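# Right a toppled stool inside the dashed rectangle

## Task

Set the stool, which is lying on its side, upright on its legs within the dashed rectangle, then open the gripper and move the arm away. It counts only if the stool stays standing there without the robot supporting it.

## Robot and tools

Robot: a single six-joint arm with a parallel two-finger gripper. There is only one arm, so each command row covers that arm alone. Other things may briefly pull on whatever is held or shove loose objects. Nothing may leave the table; knocking anything off is a failure.

Frame: the scene frame has its origin on the table surface directly under the arm base. +z is up, and +y is to the left when facing along +x. The base may sit slightly tilted relative to the table. The reported hand position is in metres and gets less accurate at long reach. Orientation is reported as a quaternion in w,x,y,z order. Velocities are in m/s and rad/s. Gripper axes: the fingers extend along the hand's +z, and they open and close along its y. The reported hand point lies between the closed finger pads, about 2 cm short of the fingertips. When closing, the tips shift roughly 10 mm further along +z.

Tool execute_actions takes "actions", a list holding zero or one item, plus an optional "pictures" boolean.
- Empty list: sends no command and returns the current state, with images.
- Motion item {"rows": [...], "steps": n}: n is 1 to 15 control steps of 1/30 s each, defaulting to 15. A motion needs at least 4 steps. Rows has 1 to 15 entries and each is used for one step. If there are fewer rows than steps, the final row repeats.
- Wait item {"steps": n}: n is up to 300. No new command is sent. It returns once n steps have passed since the previous result, and time spent writing counts toward those steps.
Each row is 7 numbers, all absolute targets rather than offsets: six joint angles in radians, then the gripper opening. The joint order is waist, shoulder, elbow, forearm roll, wrist pitch, wrist roll. Use the same convention as the Joint positions line.
Stated joint ranges:
- waist -6.283..6.283
- shoulder -2.059..2.094
- elbow -3.927..0.192
- forearm roll -6.283..6.283
- wrist pitch -1.693..3.142
- wrist roll -6.283..6.283
The true ends may differ from these by up to 0.010 rad. A call is refused, and nothing is sent, if a target lies more than 0.010 beyond a stated end and further out than the current angle. Targets past the true end are clipped to it, and the result then says "joint sent to its limit". That message can refer to an earlier action. If the message is absent, that does not prove the joint has more room.
The opening is a value from -1 (closed) to +1 (fully open, 0.084 m gap).

Motion limits: each joint target ramps at most 3.14 rad/s and takes 0.16 s to reach that speed. The joints are synchronised so they finish together. On each step the sent target stays within 0.623 rad of the measured angle. If a target would carry the hand more than 70 mm from where it is, all targets are scaled back toward the current angles. Far moves therefore need several calls.

Timing: a result is captured 4 steps before the action ends. Those remaining steps run while you compose your next reply, and the simulation keeps going during replies. The arm keeps heading to the last row sent until progress stalls or a step is HELD. After that, only a new action moves it further, though the fingers finish any opening or closing already under way.

Result lines:
- State: hand pose and velocities.
- Joint positions and Joint velocities: the six joints, then the finger gap in m.
- Joint torques: the whole drive output, with a per-unit offset, scale and noise. These readings are not a contact sensor.
- grip_measured: the measured finger opening on the command scale.
- HELD: a step on which your row, or part of it, was not sent.
- "joint command not followed": the clearance check changed or blocked targets. Mounting blocks and posts count as part of the arm for this check.

Gripping: to hold something, keep commanding an opening well below grip_measured. The further below, the stronger the squeeze, up to about 24 N per pad for objects up to about 6 cm wide. Closing quickly can squeeze harder and may even force the fingers open. Re-sending the measured value gives only a light hold, weaker on wide parts, which may slip.

Faults:
- Torque fault: if contact load reaches a joint's limit, the arm stops, backs that joint off, pauses 10 s and drops the rest of the call. Limits in N m: waist 47.5, shoulder 47.5, elbow 28.5, forearm roll 28.5, wrist pitch 19, wrist roll 19. The weight of a held object counts toward them.
- Motor heat: holding a load heats the motors, even while you are thinking. A MOTOR HOT warning appears from 65 °C. At 80 °C the brakes engage until the motors cool, reported as OVER-TEMPERATURE FAULT.
Avoid drops, slipping, slamming, hard hits and heavy pushing.

Cameras: cam_head_left, cam_head_right, cam_high, cam_low and cam_wrist, each 504x504. Calibration is given in OpenCV form: K, distortion D, and T_world_to_cam mapping the scene frame to the camera frame. The values may be off by a couple of degrees and millimetres. The wrist camera's pose follows the reported joints. Images arrive only with an empty action list or with "pictures": true.

Tool zoom_image takes "camera" (one of the five names) and "region" [x0, y0, x1, y1] in pixels from the top-left. The region can be at most 504x504. It returns a closer view of that camera's latest image.

Tool finished_scene takes "scene", the number of the current scene. It ends that scene irreversibly and reports success, so first release the stool and pull the arm clear. Replying without any tool call ends everything.

Each tool is called after "Emit:" by a JSON object that holds its "api" and its "payload", one argument or row to a line.

## Session

Emit:
{"api": "execute_actions", "payload": {
  "actions": []
}}

Scene clock: 0.00 s of 4244.00 s.
end_effector_position=(+0.2568, -0.4439, +0.1210) grip_measured=+1.00 end_effector_quat_wxyz=(+0.011, +0.586, +0.810, -0.013) end_effector_velocity=(-0.000, -0.000, +0.000) end_effector_angular_velocity=(-0.001, -0.000, +0.000)
Joint positions: [-0.975 -0.615 -0.379  0.839  0.066  2.62   0.084]
Joint velocities: [-0.    -0.001  0.    -0.    -0.    -0.     0.   ]
Joint torques (N m, as the arm reports them, + toward a larger angle): no reading

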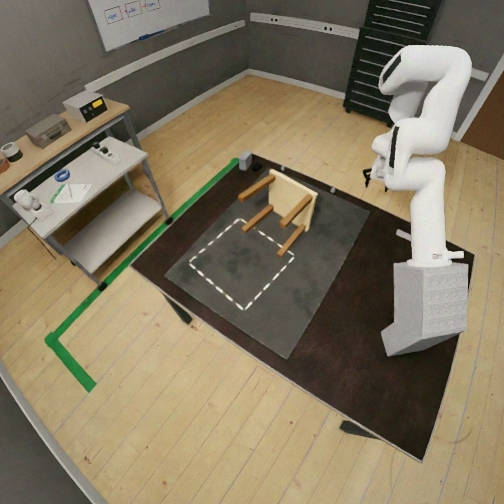

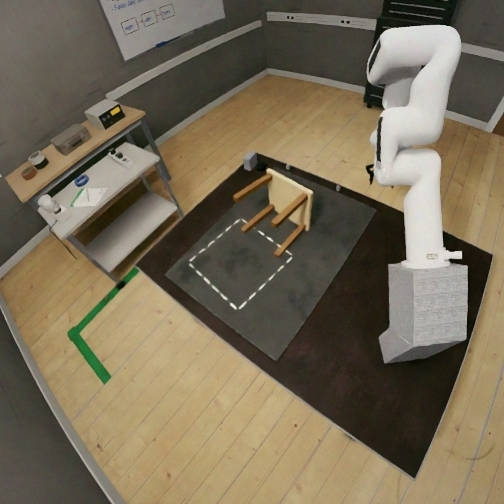

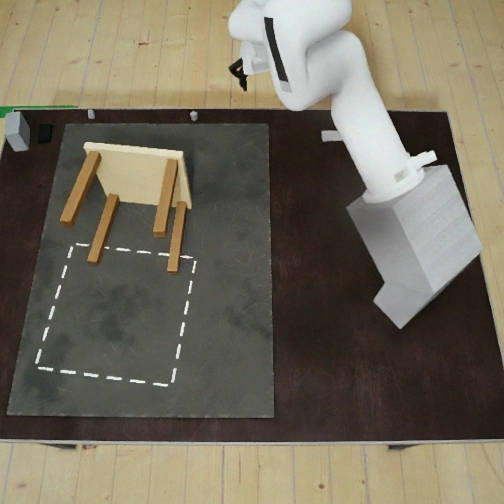

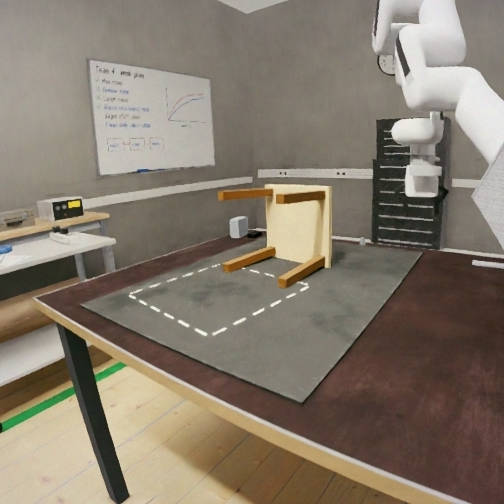

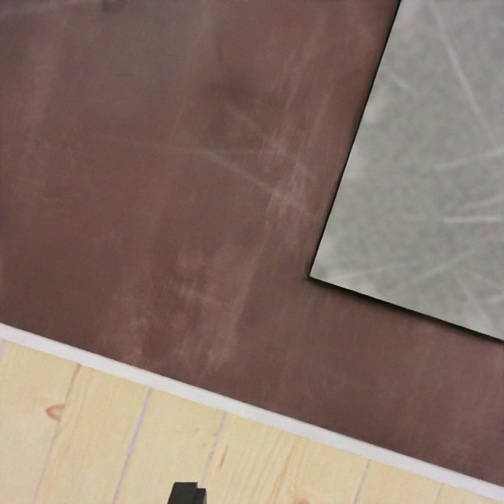

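Emit:
{"api": "zoom_image", "payload": {
  "camera": "cam_high",
  "region": [0, 100, 280, 400]
}}

Emit:
{"api": "zoom_image", "payload": {
  "camera": "cam_low",
  "region": [110, 160, 370, 360]
}}

Emit:
{"api": "zoom_image", "payload": {
  "camera": "cam_head_left",
  "region": [150, 140, 390, 330]
}}

Region (0, 100, 280, 400) of cam_high's 504x504 image, scaled by 1.680, with more detail than that image has; it fills the left 470 columns of this view, and the rest is white.

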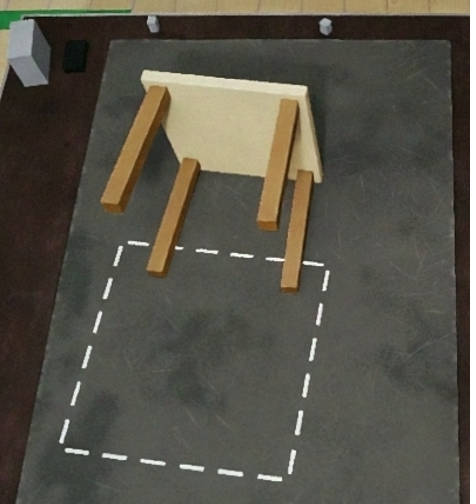

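Region (110, 160, 370, 360) of cam_low's 504x504 image, scaled by 1.938, with more detail than that image has; it fills the top 388 rows of this view, and the rest is white.

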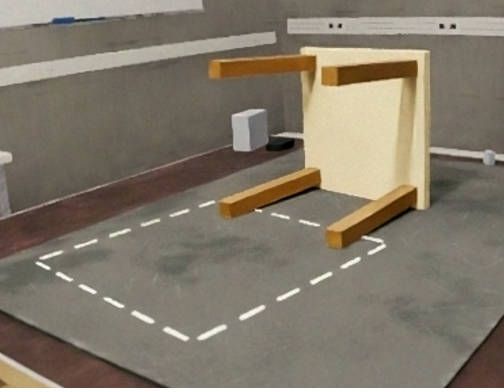

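Region (150, 140, 390, 330) of cam_head_left's 504x504 image, scaled by 2.100, with more detail than that image has; it fills the top 399 rows of this view, and the rest is white.

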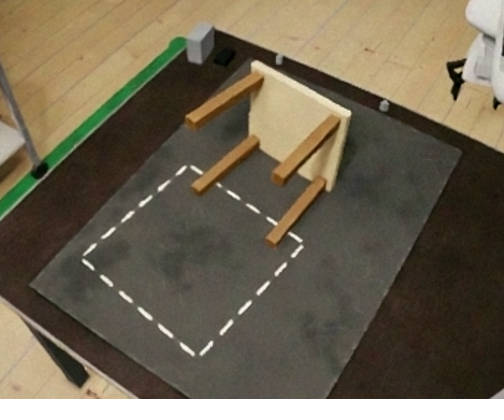

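Emit:
{"api": "zoom_image", "payload": {
  "camera": "cam_high",
  "region": [50, 130, 210, 290]
}}

Emit:
{"api": "zoom_image", "payload": {
  "camera": "cam_head_right",
  "region": [220, 155, 330, 265]
}}

Region (50, 130, 210, 290) of cam_high's 504x504 image, scaled by 3.150, with more detail than that image has.

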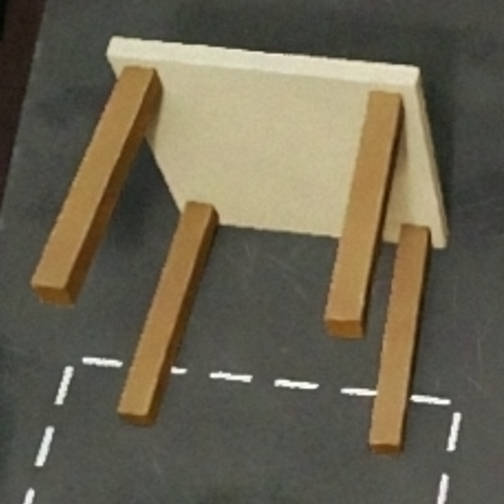

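Region (220, 155, 330, 265) of cam_head_right's 504x504 image, scaled by 4.582, with more detail than that image has.

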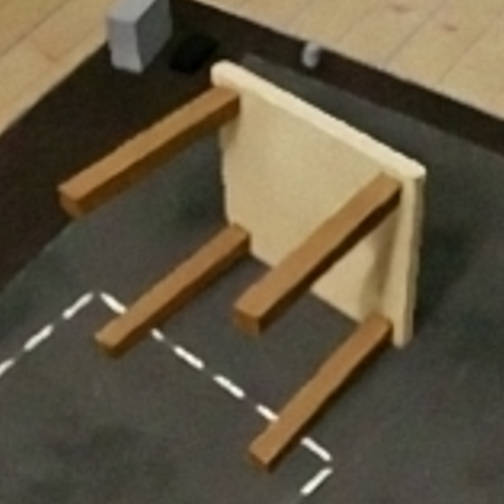

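Emit:
{"api": "execute_actions", "payload": {
  "actions": [
    {"rows": [[-0.3,-0.85,-0.75,-0.3,1.0,1.7,1.0]], "steps": 15}
  ]
}}

Scene clock: 8.40 s of 4244.00 s.
end_effector_position=(+0.3818, -0.4092, +0.1471) grip_measured=+1.00 end_effector_quat_wxyz=(+0.066, +0.365, +0.924, +0.095) end_effector_velocity=(+0.364, +0.170, +0.136) end_effector_angular_velocity=(+0.301, -0.681, +1.836)
Joint positions: [-0.794 -0.68  -0.482  0.651  0.255  2.432  0.084]
Joint velocities: [ 0.61  -0.211 -0.336 -0.705  0.701 -0.703  0.   ]
Joint torques (N m, as the arm reports them, + toward a larger angle): [  0.23 -13.43  -5.74  -0.32  -0.92  -0.49]
Steps of this call (steps 1 to 90: nothing new was sent; then 5.03 s passed at rest; steps 91 to 101: the first 11 steps of this action). Readings (joint positions):
91: [-0.975 -0.615 -0.379 0.839 0.067 2.620]
92: [-0.972 -0.616 -0.381 0.835 0.071 2.615]
94: [-0.937 -0.629 -0.400 0.799 0.108 2.579]
98: [-0.855 -0.659 -0.449 0.717 0.188 2.498]
101: the state above

Emit:
{"api": "execute_actions", "payload": {
  "actions": [
    {"steps": 30}
  ]
}}

Scene clock: 9.40 s of 4244.00 s.
end_effector_position=(+0.4663, -0.3157, +0.2807) grip_measured=+1.00 end_effector_quat_wxyz=(+0.041, -0.550, +0.823, +0.138) end_effector_velocity=(+0.001, -0.002, +0.002) end_effector_angular_velocity=(-0.005, -0.005, +0.008)
Joint positions: [-0.301 -0.849 -0.749 -0.299  1.     1.7    0.084]
Joint velocities: [ 0.004 -0.002 -0.005 -0.007  0.004 -0.003  0.   ]
Joint torques (N m, as the arm reports them, + toward a larger angle): [  1.32 -11.97  -8.4    0.37  -0.91  -0.26]
Kept back: nothing.
Steps of this call (steps 1 to 4: the last 4 steps of your previous action; steps 5 to 30: the robot went on to your last target). Readings (joint positions):
1: [-0.774 -0.687 -0.493 0.627 0.279 2.408]
2: [-0.753 -0.694 -0.504 0.601 0.304 2.382]
4: [-0.711 -0.708 -0.527 0.547 0.359 2.328]
8: [-0.623 -0.739 -0.574 0.414 0.490 2.197]
30: the state above

Emit:
{"api": "execute_actions", "payload": {
  "actions": [
    {"rows": [[0.4045,-0.489,-0.821,-0.968,1.194,0.864,1.0]], "steps": 15}
  ]
}}

Emit:
{"api": "execute_actions", "payload": {
  "actions": [
    {"steps": 20}
  ],
  "pictures": true
}}

Scene clock: 10.03 s of 4244.00 s.
end_effector_position=(+0.5017, -0.2311, +0.2721) grip_measured=+1.00 end_effector_quat_wxyz=(-0.029, +0.866, -0.487, -0.105) end_effector_velocity=(+0.156, +0.270, +0.047) end_effector_angular_velocity=(-0.049, -0.714, +3.193)
Joint positions: [ 0.065 -0.655 -0.788 -0.653  1.104  1.306  0.084]
Joint velocities: [ 1.206  0.579 -0.134 -1.118  0.316 -1.556 -0.   ]
Joint torques (N m, as the arm reports them, + toward a larger angle): [  4.44 -10.37  -6.89   0.3   -0.81  -0.29]
Steps of this call (steps 1 to 8: the robot went on to your last target; steps 9 to 19: the first 11 steps of this action). Readings (joint positions):
9: [-0.300 -0.850 -0.750 -0.300 1.000 1.700]
10: [-0.296 -0.848 -0.751 -0.305 1.002 1.695]
12: [-0.247 -0.820 -0.759 -0.356 1.018 1.643]
16: [-0.058 -0.714 -0.775 -0.539 1.072 1.454]
19: the state above

Scene clock: 10.70 s of 4244.00 s.
end_effector_position=(+0.5485, -0.1494, +0.3003) grip_measured=+1.00 end_effector_quat_wxyz=(-0.001, +0.998, -0.066, +0.000) end_effector_velocity=(+0.000, +0.003, +0.000) end_effector_angular_velocity=(-0.000, -0.003, +0.015)
Joint positions: [ 0.403 -0.49  -0.821 -0.968  1.194  0.864  0.084]
Joint velocities: [ 0.006  0.004  0.001 -0.004 -0.    -0.005  0.   ]
Joint torques (N m, as the arm reports them, + toward a larger angle): [ 7.84 -8.08 -6.66  0.05 -1.26 -0.25]
Kept back: nothing.
Steps of this call (steps 1 to 4: the last 4 steps of your previous action; steps 5 to 20: the robot went on to your last target). Readings (joint positions):
1: [0.106 -0.635 -0.792 -0.690 1.115 1.253]
2: [0.146 -0.616 -0.796 -0.728 1.125 1.201]
4: [0.225 -0.577 -0.803 -0.801 1.146 1.098]
8: [0.358 -0.511 -0.816 -0.923 1.181 0.927]
20: the state above
camera_calibration (this result's frames):
cam_wrist: T_world_to_cam=[[-0.13997, -0.990092, -0.0112592, -0.039448], [-0.990155, 0.139978, 0.000114552, 0.632556], [0.00146261, 0.0111644, -0.999937, 0.435774], [0, 0, 0, 1]] pos_world=[0.620169, -0.132466, 0.43523]

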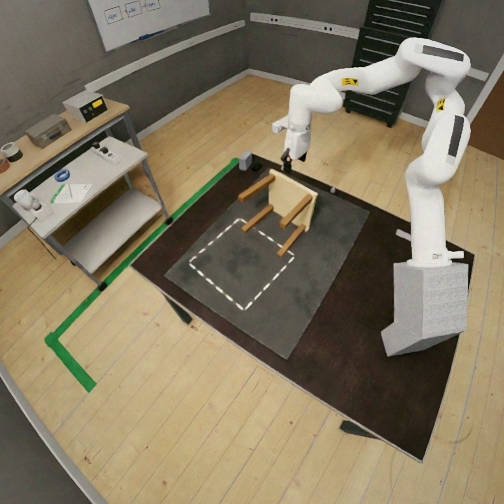

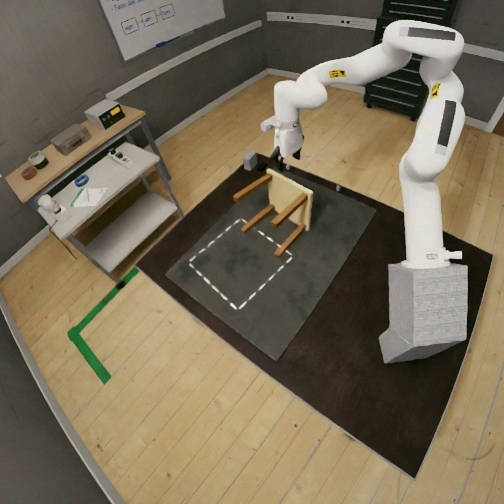

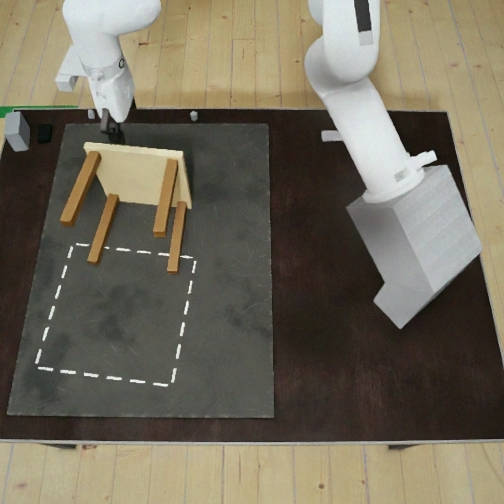

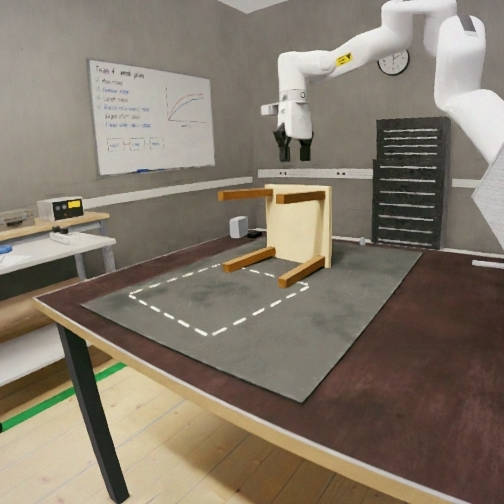

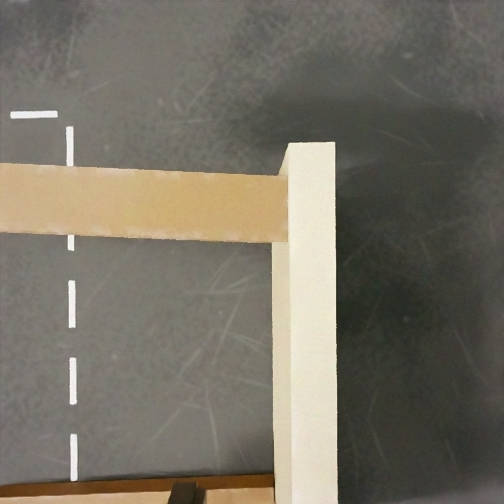

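Emit:
{"api": "execute_actions", "payload": {
  "actions": [
    {"rows": [[0.385,-0.477,-0.817,-0.978,1.170,0.870,1.0],[0.365,-0.464,-0.812,-0.988,1.145,0.876,1.0],[0.345,-0.451,-0.807,-0.999,1.120,0.882,1.0],[0.325,-0.438,-0.803,-1.009,1.095,0.888,1.0],[0.305,-0.425,-0.798,-1.020,1.070,0.894,1.0],[0.285,-0.412,-0.794,-1.030,1.045,0.900,1.0],[0.265,-0.400,-0.789,-1.041,1.020,0.906,1.0],[0.245,-0.387,-0.785,-1.051,0.995,0.912,1.0],[0.225,-0.374,-0.780,-1.062,0.970,0.918,1.0],[0.205,-0.361,-0.775,-1.072,0.945,0.925,1.0],[0.188,-0.350,-0.771,-1.081,0.924,0.930,1.0],[0.174,-0.341,-0.768,-1.088,0.907,0.934,1.0],[0.164,-0.335,-0.766,-1.093,0.895,0.937,1.0],[0.1576,-0.3312,-0.7645,-1.0966,0.8865,0.939,1.0]], "steps": 15}
  ]
}}

Emit:
{"api": "execute_actions", "payload": {
  "actions": [
    {"steps": 12}
  ],
  "pictures": true
}}

Scene clock: 12.40 s of 4244.00 s.
end_effector_position=(+0.5512, -0.1432, +0.2468) grip_measured=+1.00 end_effector_quat_wxyz=(+0.004, +0.998, -0.066, +0.003) end_effector_velocity=(-0.012, +0.022, -0.237) end_effector_angular_velocity=(+0.003, +0.004, +0.004)
Joint positions: [ 0.272 -0.404 -0.79  -1.037  1.029  0.904  0.084]
Joint velocities: [-0.581  0.371  0.13  -0.303 -0.72   0.176 -0.   ]
Joint torques (N m, as the arm reports them, + toward a larger angle): [ 8.61 -9.78 -5.95  0.01 -1.32 -0.21]
Steps of this call (steps 1 to 15: the robot went on to your last target; steps 16 to 40: nothing new was sent; steps 41 to 51: the first 11 steps of this action). Readings (joint positions):
41: [0.404 -0.489 -0.821 -0.968 1.194 0.864]
42: [0.403 -0.488 -0.821 -0.969 1.191 0.865]
44: [0.389 -0.480 -0.819 -0.977 1.173 0.869]
48: [0.328 -0.440 -0.804 -1.008 1.099 0.887]
51: the state above

Scene clock: 12.80 s of 4244.00 s.
end_effector_position=(+0.5451, -0.1389, +0.2013) grip_measured=+1.00 end_effector_quat_wxyz=(-0.001, +0.998, -0.065, +0.001) end_effector_velocity=(+0.002, +0.001, -0.003) end_effector_angular_velocity=(+0.007, -0.009, -0.003)
Joint positions: [ 0.159 -0.333 -0.765 -1.096  0.888  0.939  0.084]
Joint velocities: [-0.012  0.006  0.001 -0.009 -0.024  0.007  0.   ]
Joint torques (N m, as the arm reports them, + toward a larger angle): [ 10.   -11.42  -5.59   0.25  -1.38  -0.32]
Kept back: nothing.
Steps of this call (steps 1 to 4: the last 4 steps of your previous action; steps 5 to 12: the robot went on to your last target). Readings (joint positions):
1: [0.253 -0.391 -0.786 -1.047 1.005 0.910]
2: [0.233 -0.379 -0.781 -1.057 0.982 0.916]
4: [0.199 -0.357 -0.773 -1.075 0.939 0.926]
8: [0.165 -0.335 -0.765 -1.092 0.897 0.937]
12: the state above
camera_calibration (this result's frames):
cam_wrist: T_world_to_cam=[[-0.138653, -0.990277, -0.0112302, -0.0313964], [-0.990335, 0.138683, -0.00191819, 0.628081], [0.00345698, 0.0108557, -0.999935, 0.335589], [0, 0, 0, 1]] pos_world=[0.616498, -0.121838, 0.33642]

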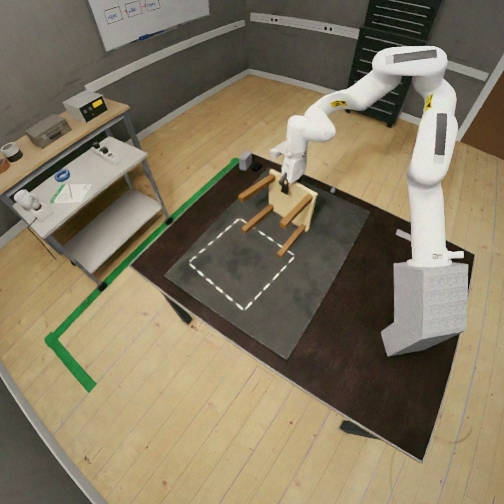

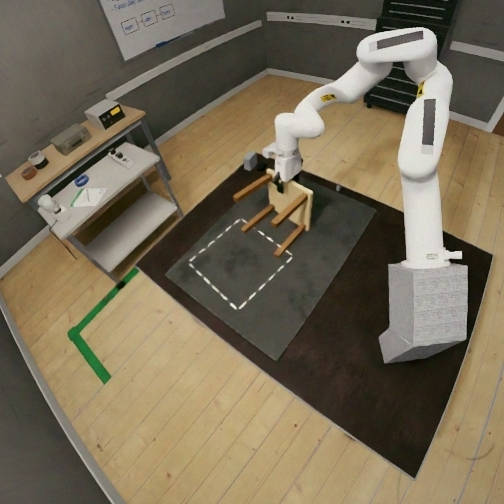

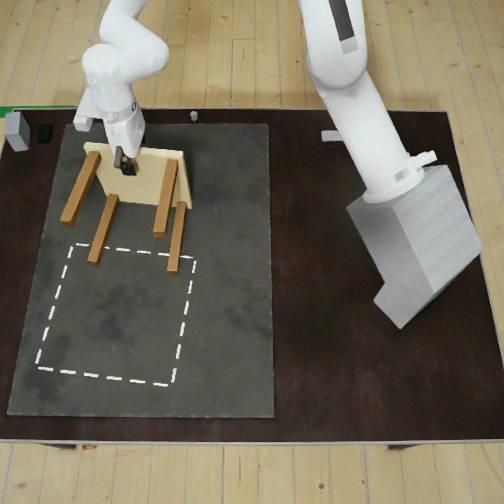

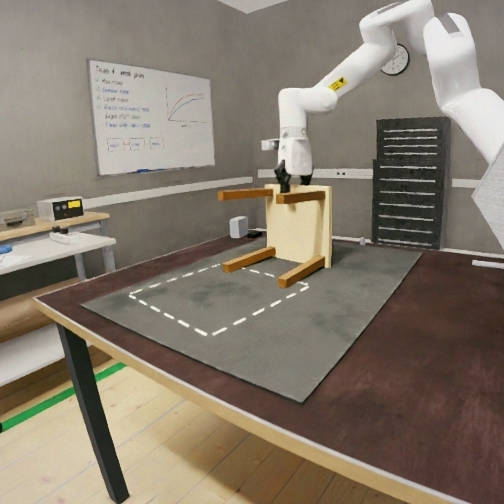

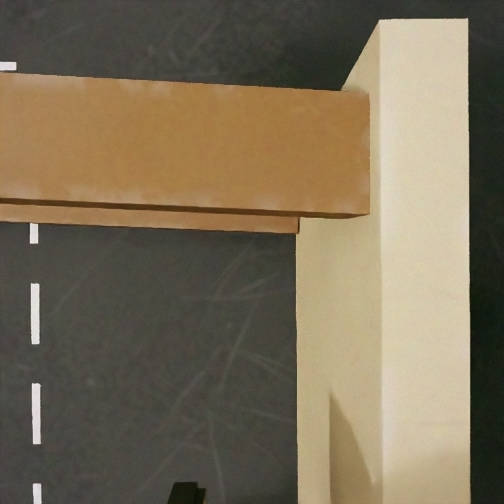

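Emit:
{"api": "zoom_image", "payload": {
  "camera": "cam_low",
  "region": [240, 120, 350, 230]
}}

Region (240, 120, 350, 230) of cam_low's 504x504 image, scaled by 4.582, with more detail than that image has.

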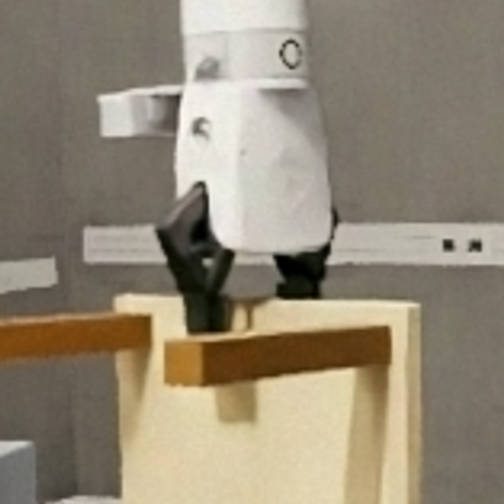

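Emit:
{"api": "execute_actions", "payload": {
  "actions": [
    {"rows": [[0.1576,-0.3312,-0.7645,-1.0966,0.8865,0.939,0.8],[0.1576,-0.3312,-0.7645,-1.0966,0.8865,0.939,0.6],[0.1576,-0.3312,-0.7645,-1.0966,0.8865,0.939,0.4],[0.1576,-0.3312,-0.7645,-1.0966,0.8865,0.939,0.2],[0.1576,-0.3312,-0.7645,-1.0966,0.8865,0.939,0.0],[0.1576,-0.3312,-0.7645,-1.0966,0.8865,0.939,-0.2],[0.1576,-0.3312,-0.7645,-1.0966,0.8865,0.939,-0.35],[0.1576,-0.3312,-0.7645,-1.0966,0.8865,0.939,-0.45],[0.1576,-0.3312,-0.7645,-1.0966,0.8865,0.939,-0.52],[0.1576,-0.3312,-0.7645,-1.0966,0.8865,0.939,-0.58],[0.1576,-0.3312,-0.7645,-1.0966,0.8865,0.939,-0.64],[0.1576,-0.3312,-0.7645,-1.0966,0.8865,0.939,-0.72],[0.1576,-0.3312,-0.7645,-1.0966,0.8865,0.939,-0.82],[0.1576,-0.3312,-0.7645,-1.0966,0.8865,0.939,-0.92],[0.1576,-0.3312,-0.7645,-1.0966,0.8865,0.939,-1.0]], "steps": 15}
  ]
}}

Emit:
{"api": "execute_actions", "payload": {
  "actions": [
    {"steps": 15}
  ]
}}

Scene clock: 13.57 s of 4244.00 s.
end_effector_position=(+0.5445, -0.1387, +0.2004) grip_measured=-0.48 end_effector_quat_wxyz=(-0.001, +0.998, -0.065, +0.001) end_effector_velocity=(+0.000, -0.001, +0.000) end_effector_angular_velocity=(-0.001, +0.000, -0.001)
Joint positions: [ 0.158 -0.331 -0.764 -1.097  0.887  0.939  0.023]
Joint velocities: [ 0.    -0.    -0.001 -0.     0.002  0.    -0.111]
Joint torques (N m, as the arm reports them, + toward a larger angle): [  9.53 -11.55  -5.74   0.08  -1.25  -0.26]
Steps of this call (steps 1 to 12: the robot went on to your last target; steps 13 to 23: the first 11 steps of this action). Readings (joint positions):
13: [0.158 -0.331 -0.765 -1.097 0.887 0.939]
14: [0.158 -0.331 -0.765 -1.097 0.886 0.939]
16: [0.158 -0.331 -0.765 -1.097 0.887 0.939]
20: [0.158 -0.331 -0.764 -1.097 0.887 0.939]
23: the state above

Scene clock: 14.07 s of 4244.00 s.
end_effector_position=(+0.5445, -0.1386, +0.2004) grip_measured=-0.67 end_effector_quat_wxyz=(-0.001, +0.998, -0.065, +0.001) end_effector_velocity=(+0.000, +0.000, -0.000) end_effector_angular_velocity=(+0.000, -0.000, +0.001)
Joint positions: [ 0.158 -0.331 -0.764 -1.097  0.886  0.939  0.015]
Joint velocities: [ 0.     0.002 -0.001 -0.    -0.001  0.    -0.   ]
Joint torques (N m, as the arm reports them, + toward a larger angle): [  8.7  -11.51  -5.7   -0.03  -0.98  -0.21]
Kept back: nothing.
Steps of this call (steps 1 to 4: the last 4 steps of your previous action; steps 5 to 15: the robot went on to your last target). Readings (joint positions):
1: [0.158 -0.331 -0.765 -1.097 0.887 0.939]
2: [0.158 -0.331 -0.764 -1.097 0.886 0.939]
4: [0.158 -0.331 -0.764 -1.097 0.886 0.939]
8: [0.158 -0.331 -0.764 -1.097 0.886 0.939]
15: the state above
The arm was judged still, so your last target was given up. Only a new action makes it travel on or press farther. Fingers that are still opening or closing keep moving.

Emit:
{"api": "execute_actions", "payload": {
  "actions": [
    {"rows": [[0.160,-0.333,-0.765,-1.095,0.890,0.938,-1],[0.164,-0.335,-0.766,-1.093,0.894,0.937,-1],[0.169,-0.338,-0.767,-1.091,0.901,0.936,-1],[0.175,-0.342,-0.768,-1.088,0.908,0.934,-1],[0.182,-0.347,-0.770,-1.084,0.917,0.932,-1],[0.190,-0.352,-0.772,-1.080,0.927,0.929,-1],[0.199,-0.358,-0.774,-1.075,0.938,0.926,-1],[0.209,-0.364,-0.776,-1.070,0.951,0.923,-1],[0.219,-0.371,-0.779,-1.064,0.963,0.920,-1],[0.229,-0.377,-0.781,-1.059,0.976,0.917,-1],[0.239,-0.383,-0.783,-1.054,0.988,0.914,-1],[0.249,-0.390,-0.785,-1.049,1.001,0.911,-1],[0.259,-0.396,-0.788,-1.044,1.013,0.908,-1],[0.269,-0.403,-0.790,-1.038,1.026,0.905,-1],[0.281,-0.410,-0.793,-1.032,1.040,0.901,-1]], "steps": 15}
  ]
}}

Emit:
{"api": "execute_actions", "payload": {
  "actions": [
    {"rows": [[0.292,-0.417,-0.795,-1.027,1.054,0.898,-1],[0.303,-0.424,-0.798,-1.021,1.068,0.895,-1],[0.314,-0.431,-0.800,-1.015,1.081,0.891,-1],[0.325,-0.438,-0.803,-1.009,1.095,0.888,-1],[0.336,-0.445,-0.805,-1.004,1.109,0.885,-1],[0.347,-0.452,-0.808,-0.998,1.122,0.881,-1],[0.358,-0.459,-0.810,-0.992,1.136,0.878,-1],[0.368,-0.466,-0.813,-0.987,1.149,0.875,-1],[0.377,-0.472,-0.815,-0.982,1.160,0.872,-1],[0.385,-0.477,-0.817,-0.978,1.170,0.870,-1],[0.392,-0.481,-0.818,-0.975,1.178,0.868,-1],[0.397,-0.484,-0.819,-0.972,1.185,0.866,-1],[0.401,-0.487,-0.820,-0.970,1.190,0.865,-1],[0.4045,-0.489,-0.821,-0.968,1.194,0.864,-1]], "steps": 15}
  ]
}}

Emit:
{"api": "execute_actions", "payload": {
  "actions": [
    {"steps": 15}
  ],
  "pictures": true
}}

Scene clock: 14.90 s of 4244.00 s.
end_effector_position=(+0.5478, -0.1408, +0.2175) grip_measured=-0.67 end_effector_quat_wxyz=(+0.002, +0.998, -0.065, +0.002) end_effector_velocity=(+0.027, -0.012, +0.113) end_effector_angular_velocity=(-0.017, -0.038, -0.017)
Joint positions: [ 0.2   -0.358 -0.774 -1.074  0.941  0.926  0.015]
Joint velocities: [ 0.266 -0.176 -0.07   0.138  0.314 -0.08   0.   ]
Joint torques (N m, as the arm reports them, + toward a larger angle): [ 12.06 -12.87  -6.79   0.1   -2.    -0.45]
Steps of this call (steps 1 to 14: nothing new was sent; steps 15 to 25: the first 11 steps of this action). Readings (joint positions):
15: [0.158 -0.331 -0.764 -1.097 0.886 0.939]
16: [0.158 -0.331 -0.765 -1.096 0.887 0.939]
18: [0.160 -0.332 -0.764 -1.095 0.892 0.938]
22: [0.177 -0.343 -0.767 -1.086 0.913 0.933]
25: the state above

Scene clock: 15.40 s of 4244.00 s.
end_effector_position=(+0.5510, -0.1468, +0.2808) grip_measured=-0.67 end_effector_quat_wxyz=(+0.002, +0.998, -0.066, +0.003) end_effector_velocity=(-0.007, -0.014, +0.123) end_effector_angular_velocity=(+0.033, +0.008, -0.003)
Joint positions: [ 0.355 -0.458 -0.81  -0.994  1.132  0.879  0.015]
Joint velocities: [ 0.3   -0.198 -0.073  0.156  0.371 -0.09   0.   ]
Joint torques (N m, as the arm reports them, + toward a larger angle): [ 9.41 -9.77 -7.39 -0.03 -2.03 -0.19]
Steps of this call (steps 1 to 4: the last 4 steps of your previous action; steps 5 to 15: the first 11 steps of this action). Readings (joint positions):
5: [0.248 -0.389 -0.785 -1.049 0.999 0.911]
6: [0.258 -0.396 -0.788 -1.044 1.012 0.908]
8: [0.279 -0.409 -0.792 -1.033 1.038 0.902]
12: [0.323 -0.437 -0.802 -1.010 1.092 0.889]
15: the state above

Scene clock: 15.90 s of 4244.00 s.
end_effector_position=(+0.5483, -0.1488, +0.3001) grip_measured=-0.67 end_effector_quat_wxyz=(-0.001, +0.998, -0.065, +0.000) end_effector_velocity=(+0.001, -0.001, +0.002) end_effector_angular_velocity=(+0.001, -0.002, -0.003)
Joint positions: [ 0.404 -0.489 -0.821 -0.968  1.194  0.864  0.015]
Joint velocities: [ 0.002 -0.002 -0.002  0.001  0.002  0.     0.   ]
Joint torques (N m, as the arm reports them, + toward a larger angle): [10.1  -9.47 -7.88  0.35 -1.95 -0.29]
Kept back: nothing.
Steps of this call (steps 1 to 4: the last 4 steps of your previous action; steps 5 to 15: the robot went on to your last target). Readings (joint positions):
1: [0.365 -0.464 -0.812 -0.989 1.144 0.876]
2: [0.373 -0.470 -0.814 -0.984 1.155 0.873]
4: [0.388 -0.479 -0.817 -0.977 1.173 0.869]
8: [0.401 -0.487 -0.820 -0.970 1.190 0.865]
15: the state above
camera_calibration (this result's frames):
cam_wrist: T_world_to_cam=[[-0.137704, -0.990411, -0.0110951, -0.040189], [-0.990472, 0.137711, 0.0001388, 0.632185], [0.00139045, 0.0110085, -0.999938, 0.435555], [0, 0, 0, 1]] pos_world=[0.620022, -0.131657, 0.434994]

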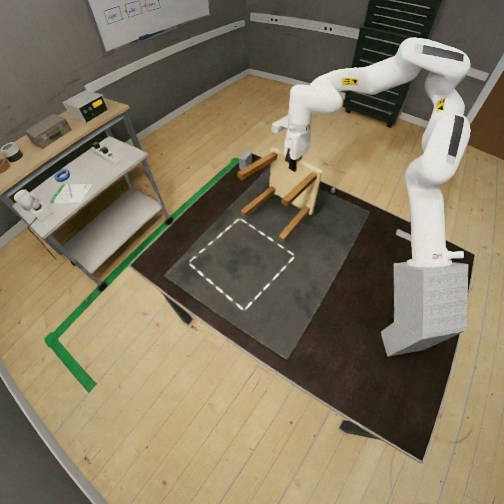

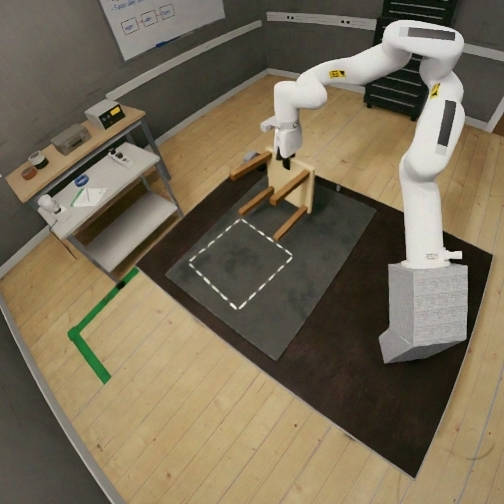

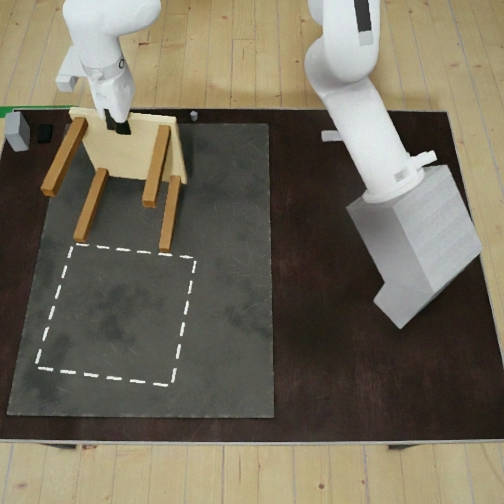

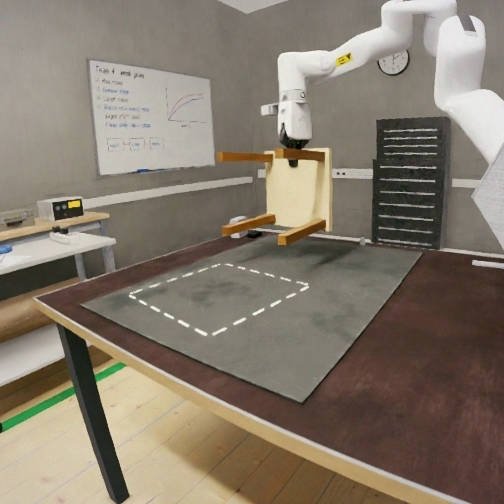

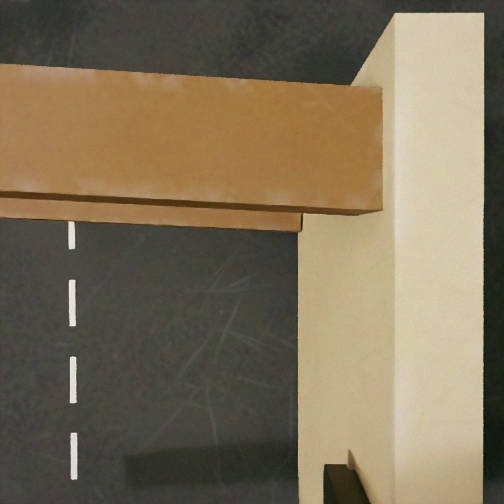

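Emit:
{"api": "execute_actions", "payload": {
  "actions": [
    {"rows": [[0.4055,-0.4880,-0.8214,-0.9696,1.1941,0.8632,-1],[0.4082,-0.4851,-0.8226,-0.9740,1.1944,0.8611,-1],[0.4127,-0.4803,-0.8246,-0.9814,1.1949,0.8575,-1],[0.4188,-0.4736,-0.8274,-0.9916,1.1957,0.8526,-1],[0.4265,-0.4653,-0.8308,-1.0043,1.1965,0.8464,-1],[0.4354,-0.4553,-0.8349,-1.0194,1.1976,0.8391,-1],[0.4455,-0.4437,-0.8397,-1.0368,1.1988,0.8306,-1],[0.4566,-0.4305,-0.8450,-1.0564,1.2002,0.8211,-1],[0.4686,-0.4158,-0.8508,-1.0779,1.2017,0.8106,-1],[0.4812,-0.3997,-0.8572,-1.1014,1.2033,0.7993,-1],[0.4944,-0.3822,-0.8641,-1.1266,1.2051,0.7871,-1],[0.5081,-0.3633,-0.8713,-1.1534,1.2070,0.7740,-1],[0.5219,-0.3431,-0.8790,-1.1817,1.2090,0.7603,-1],[0.5358,-0.3219,-0.8870,-1.2112,1.2110,0.7460,-1],[0.5498,-0.2993,-0.8954,-1.2421,1.2132,0.7310,-1]], "steps": 15}
  ]
}}

Emit:
{"api": "execute_actions", "payload": {
  "actions": [
    {"rows": [[0.5634,-0.2757,-0.9041,-1.2739,1.2154,0.7155,-1],[0.5769,-0.2511,-0.9129,-1.3066,1.2177,0.6997,-1],[0.5899,-0.2256,-0.9220,-1.3401,1.2200,0.6834,-1],[0.6025,-0.1992,-0.9313,-1.3742,1.2224,0.6669,-1],[0.6144,-0.1721,-0.9407,-1.4088,1.2249,0.6501,-1],[0.6257,-0.1443,-0.9502,-1.4438,1.2273,0.6331,-1],[0.6362,-0.1158,-0.9597,-1.4788,1.2298,0.6161,-1],[0.6461,-0.0870,-0.9693,-1.5142,1.2322,0.5989,-1],[0.6550,-0.0579,-0.9788,-1.5492,1.2347,0.5819,-1],[0.6631,-0.0285,-0.9883,-1.5842,1.2371,0.5649,-1],[0.6704,0.0010,-0.9977,-1.6188,1.2396,0.5481,-1],[0.6768,0.0304,-1.0070,-1.6529,1.2420,0.5316,-1],[0.6824,0.0597,-1.0161,-1.6864,1.2443,0.5153,-1],[0.6871,0.0887,-1.0249,-1.7191,1.2466,0.4995,-1],[0.6911,0.1171,-1.0336,-1.7509,1.2488,0.4840,-1]], "steps": 15}
  ]
}}

Emit:
{"api": "execute_actions", "payload": {
  "actions": [
    {"rows": [[0.6943,0.1451,-1.0420,-1.7818,1.2510,0.4690,-1],[0.6968,0.1721,-1.0500,-1.8113,1.2530,0.4547,-1],[0.6986,0.1983,-1.0577,-1.8396,1.2550,0.4410,-1],[0.6999,0.2233,-1.0650,-1.8665,1.2569,0.4280,-1],[0.7007,0.2469,-1.0718,-1.8916,1.2587,0.4157,-1],[0.7011,0.2692,-1.0782,-1.9151,1.2603,0.4044,-1],[0.7011,0.2899,-1.0840,-1.9366,1.2618,0.3939,-1],[0.7008,0.3087,-1.0893,-1.9562,1.2632,0.3844,-1],[0.7003,0.3257,-1.0941,-1.9736,1.2644,0.3759,-1],[0.6998,0.3404,-1.0982,-1.9887,1.2655,0.3686,-1],[0.6993,0.3528,-1.1016,-2.0014,1.2663,0.3624,-1],[0.6988,0.3628,-1.1044,-2.0116,1.2671,0.3575,-1],[0.6984,0.3701,-1.1064,-2.0190,1.2676,0.3539,-1],[0.6981,0.3744,-1.1076,-2.0234,1.2679,0.3518,-1],[0.698,0.376,-1.108,-2.025,1.268,0.351,-1]], "steps": 15}
  ]
}}

Emit:
{"api": "execute_actions", "payload": {
  "actions": [
    {"steps": 15}
  ],
  "pictures": true
}}

Scene clock: 22.67 s of 4244.00 s.
end_effector_position=(+0.5635, -0.1365, +0.3044) grip_measured=-0.67 end_effector_quat_wxyz=(+0.015, +0.999, -0.012, +0.027) end_effector_velocity=(+0.105, +0.093, +0.028) end_effector_angular_velocity=(-0.269, -0.356, +0.754)
Joint positions: [ 0.446 -0.442 -0.841 -1.04   1.199  0.829  0.015]
Joint velocities: [ 0.288  0.344 -0.137 -0.507  0.035 -0.245 -0.   ]
Joint torques (N m, as the arm reports them, + toward a larger angle): [11.76 -8.13 -7.87 -0.3  -2.14 -0.33]
Steps of this call (steps 1 to 15: the robot went on to your last target; steps 16 to 90: nothing new was sent; then 3.40 s passed at rest; steps 91 to 101: the first 11 steps of this action). Readings (joint positions):
91: [0.405 -0.489 -0.821 -0.968 1.194 0.864]
92: [0.405 -0.489 -0.821 -0.968 1.194 0.864]
94: [0.406 -0.487 -0.822 -0.971 1.194 0.862]
98: [0.422 -0.470 -0.829 -0.998 1.196 0.849]
101: the state above

Scene clock: 23.17 s of 4244.00 s.
end_effector_position=(+0.6408, -0.0424, +0.3257) grip_measured=-0.67 end_effector_quat_wxyz=(+0.137, +0.936, +0.280, +0.166) end_effector_velocity=(+0.155, +0.278, +0.035) end_effector_angular_velocity=(-0.763, -0.661, +1.374)
Joint positions: [ 0.627 -0.132 -0.954 -1.457  1.228  0.627  0.015]
Joint velocities: [ 0.311  0.83  -0.279 -1.028  0.071 -0.495 -0.   ]
Joint torques (N m, as the arm reports them, + toward a larger angle): [16.5  -9.52 -7.52 -1.13 -1.73 -0.04]
Steps of this call (steps 1 to 4: the last 4 steps of your previous action; steps 5 to 15: the first 11 steps of this action). Readings (joint positions):
5: [0.504 -0.367 -0.870 -1.147 1.207 0.777]
6: [0.517 -0.348 -0.877 -1.173 1.208 0.764]
8: [0.543 -0.307 -0.892 -1.230 1.212 0.737]
12: [0.594 -0.212 -0.926 -1.356 1.221 0.676]
15: the state above

Scene clock: 23.67 s of 4244.00 s.
end_effector_position=(+0.6797, +0.1033, +0.3134) grip_measured=-0.67 end_effector_quat_wxyz=(+0.288, +0.740, +0.547, +0.266) end_effector_velocity=(+0.001, +0.228, -0.072) end_effector_angular_velocity=(-0.564, -0.346, +0.820)
Joint positions: [ 0.699  0.277 -1.079 -1.921  1.26   0.401  0.015]
Joint velocities: [ 0.006  0.625 -0.174 -0.655  0.045 -0.318 -0.   ]
Joint torques (N m, as the arm reports them, + toward a larger angle): [ 23.1  -14.97  -7.5   -1.88  -0.12  -0.1 ]
Steps of this call (steps 1 to 4: the last 4 steps of your previous action; steps 5 to 15: the first 11 steps of this action). Readings (joint positions):
5: [0.670 0.012 -1.001 -1.629 1.240 0.543]
6: [0.676 0.041 -1.010 -1.663 1.242 0.527]
8: [0.686 0.099 -1.027 -1.728 1.247 0.495]
12: [0.697 0.208 -1.059 -1.847 1.255 0.437]
15: the state above

Scene clock: 24.17 s of 4244.00 s.
end_effector_position=(+0.6791, +0.1382, +0.3015) grip_measured=-0.67 end_effector_quat_wxyz=(+0.318, +0.684, +0.594, +0.280) end_effector_velocity=(-0.004, +0.005, -0.003) end_effector_angular_velocity=(-0.006, +0.002, +0.016)
Joint positions: [ 0.698  0.375 -1.108 -2.024  1.268  0.351  0.015]
Joint velocities: [ 0.001  0.009  0.004 -0.004 -0.002 -0.002 -0.   ]
Joint torques (N m, as the arm reports them, + toward a larger angle): [ 25.2  -14.11  -7.29  -2.52  -0.02  -0.24]
Kept back: nothing.
Steps of this call (steps 1 to 4: the last 4 steps of your previous action; steps 5 to 15: the robot went on to your last target). Readings (joint positions):
1: [0.700 0.297 -1.085 -1.942 1.262 0.391]
2: [0.699 0.315 -1.090 -1.961 1.263 0.382]
4: [0.699 0.344 -1.098 -1.991 1.265 0.368]
8: [0.698 0.370 -1.105 -2.018 1.267 0.354]
15: the state above
camera_calibration (this result's frames):
cam_wrist: T_world_to_cam=[[0.640315, -0.100647, 0.76149, -0.622229], [-0.142204, -0.989773, -0.0112436, 0.305392], [0.754834, -0.101088, -0.648079, -0.168628], [0, 0, 0, 1]] pos_world=[0.569136, 0.222597, 0.367971]

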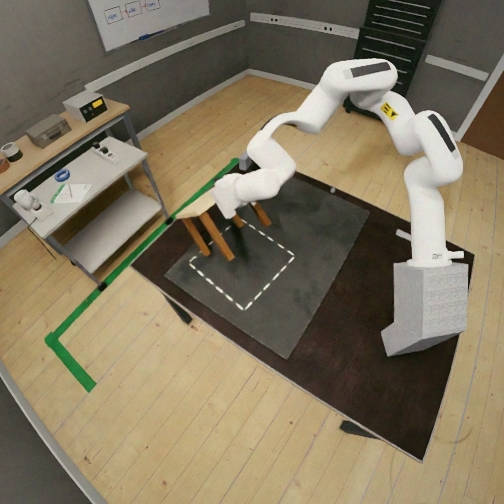

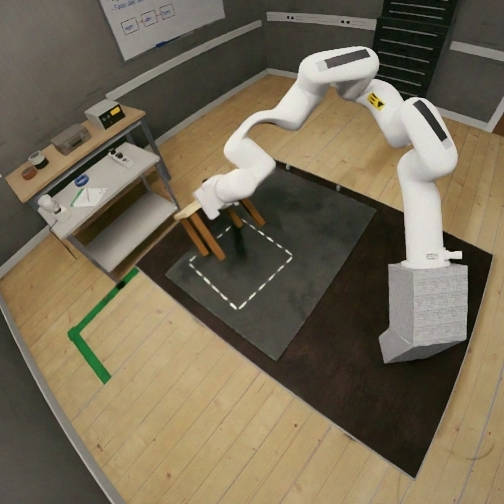

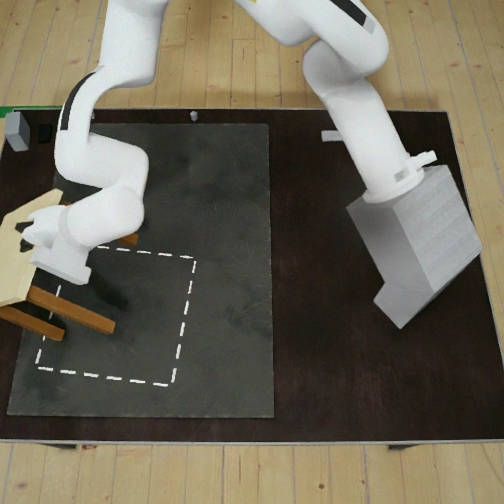

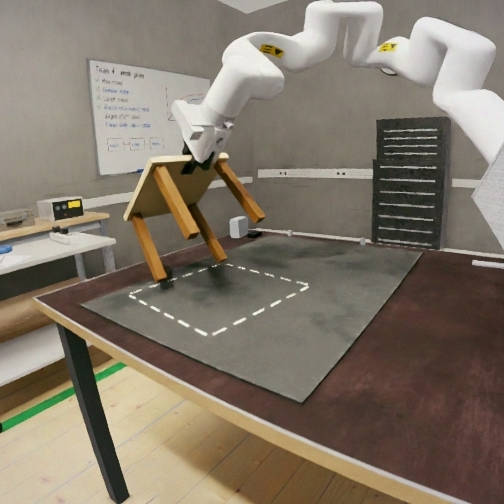

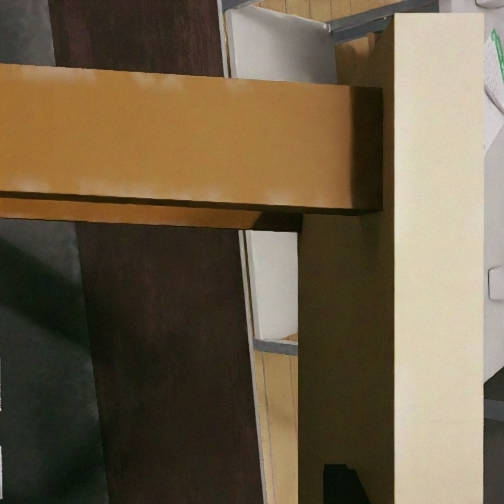

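Emit:
{"api": "execute_actions", "payload": {
  "actions": [
    {"rows": [[0.6975,0.3787,-1.1012,-2.0335,1.2760,0.3606,-1],[0.6966,0.3842,-1.0877,-2.0505,1.2920,0.3797,-1],[0.6952,0.3924,-1.0675,-2.0760,1.3160,0.4084,-1],[0.6936,0.4020,-1.0438,-2.1057,1.3441,0.4418,-1],[0.6919,0.4123,-1.0185,-2.1376,1.3741,0.4777,-1],[0.6900,0.4233,-0.9915,-2.1716,1.4061,0.5159,-1],[0.6881,0.4342,-0.9644,-2.2055,1.4382,0.5542,-1],[0.6864,0.4445,-0.9391,-2.2374,1.4682,0.590,-1],[0.6824,0.4686,-0.9217,-2.2633,1.5137,0.6206,-1],[0.6784,0.4926,-0.9044,-2.2893,1.5593,0.6512,-1],[0.6745,0.5167,-0.8870,-2.3152,1.6048,0.6818,-1],[0.6707,0.5393,-0.8707,-2.3396,1.6476,0.7106,-1],[0.6674,0.5591,-0.8564,-2.3610,1.6851,0.7358,-1],[0.6649,0.5747,-0.8452,-2.3778,1.7146,0.7556,-1],[0.663,0.586,-0.837,-2.390,1.736,0.770,-1]], "steps": 15}
  ]
}}

Emit:
{"api": "execute_actions", "payload": {
  "actions": [
    {"steps": 15}
  ],
  "pictures": true
}}

Scene clock: 27.20 s of 4244.00 s.
end_effector_position=(+0.6429, +0.1436, +0.2752) grip_measured=-0.67 end_effector_quat_wxyz=(+0.367, +0.659, +0.577, +0.313) end_effector_velocity=(-0.199, +0.030, -0.123) end_effector_angular_velocity=(-0.147, -0.765, +0.023)
Joint positions: [ 0.689  0.433 -0.979 -2.187  1.426  0.534  0.015]
Joint velocities: [-0.056  0.408  0.654 -0.849  0.994  0.948  0.003]
Joint torques (N m, as the arm reports them, + toward a larger angle): [ 23.17 -11.84  -6.52  -1.93   0.24  -0.62]
Steps of this call (steps 1 to 15: the robot went on to your last target; steps 16 to 80: nothing new was sent; steps 81 to 91: the first 11 steps of this action). Readings (joint positions):
81: [0.698 0.376 -1.108 -2.025 1.268 0.351]
82: [0.698 0.376 -1.107 -2.026 1.269 0.352]
84: [0.698 0.379 -1.101 -2.037 1.279 0.364]
88: [0.694 0.401 -1.046 -2.106 1.345 0.442]
91: the state above

Scene clock: 27.70 s of 4244.00 s.
end_effector_position=(+0.5898, +0.1515, +0.2490) grip_measured=-0.66 end_effector_quat_wxyz=(+0.432, +0.616, +0.538, +0.380) end_effector_velocity=(-0.006, +0.000, -0.004) end_effector_angular_velocity=(-0.000, -0.005, +0.005)
Joint positions: [ 0.665  0.584 -0.839 -2.39   1.737  0.768  0.015]
Joint velocities: [-0.005  0.011  0.012 -0.009  0.016  0.015  0.   ]
Joint torques (N m, as the arm reports them, + toward a larger angle): [ 3.15 -3.14 -2.42  3.35 -4.76  0.1 ]
Kept back: nothing.
Steps of this call (steps 1 to 4: the last 4 steps of your previous action; steps 5 to 15: the robot went on to your last target). Readings (joint positions):
1: [0.688 0.446 -0.958 -2.216 1.462 0.565]
2: [0.688 0.461 -0.941 -2.243 1.499 0.596]
4: [0.685 0.496 -0.908 -2.296 1.579 0.655]
8: [0.671 0.566 -0.850 -2.370 1.702 0.743]
15: the state above
camera_calibration (this result's frames):
cam_wrist: T_world_to_cam=[[0.341514, -0.0572719, 0.93813, -0.397998], [-0.135792, -0.990676, -0.0110464, 0.301572], [0.930015, -0.123618, -0.346106, -0.308984], [0, 0, 0, 1]] pos_world=[0.464232, 0.23777, 0.269764]

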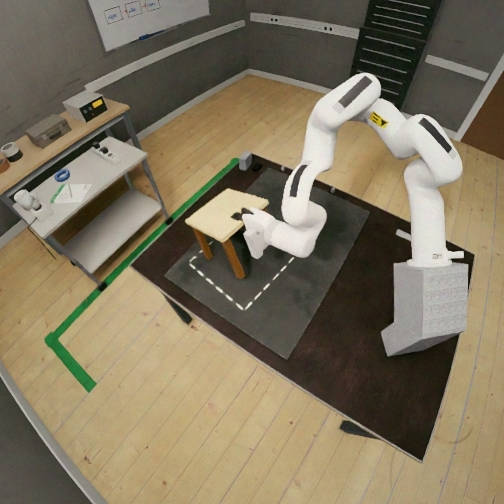

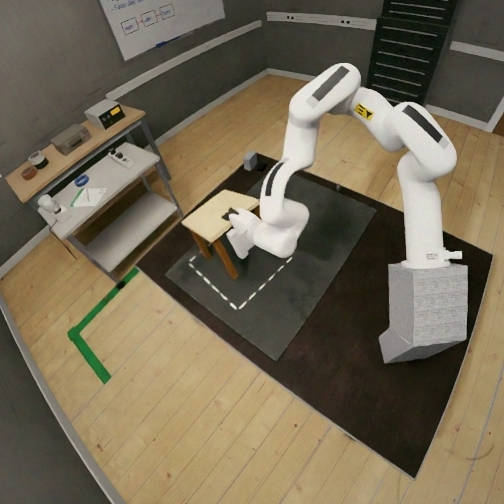

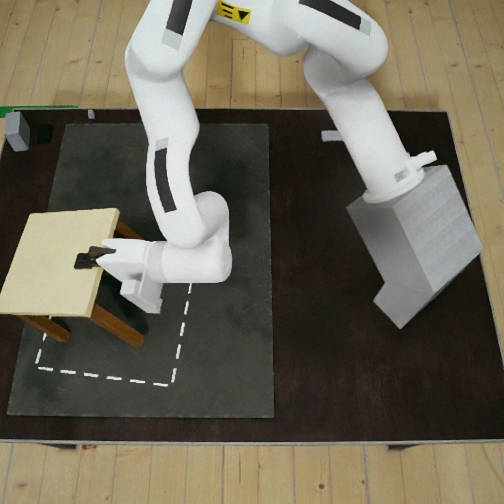

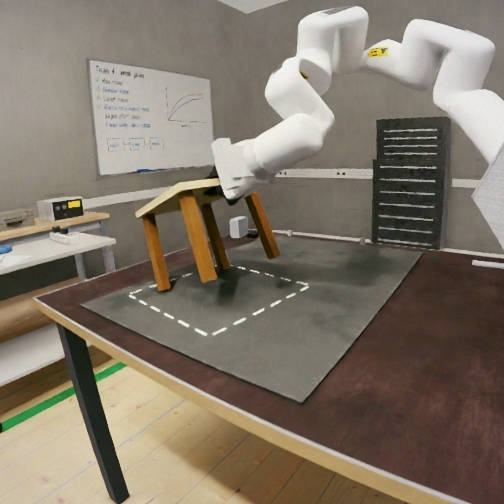

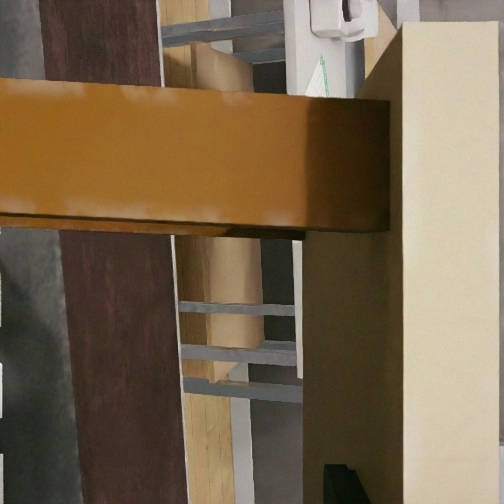

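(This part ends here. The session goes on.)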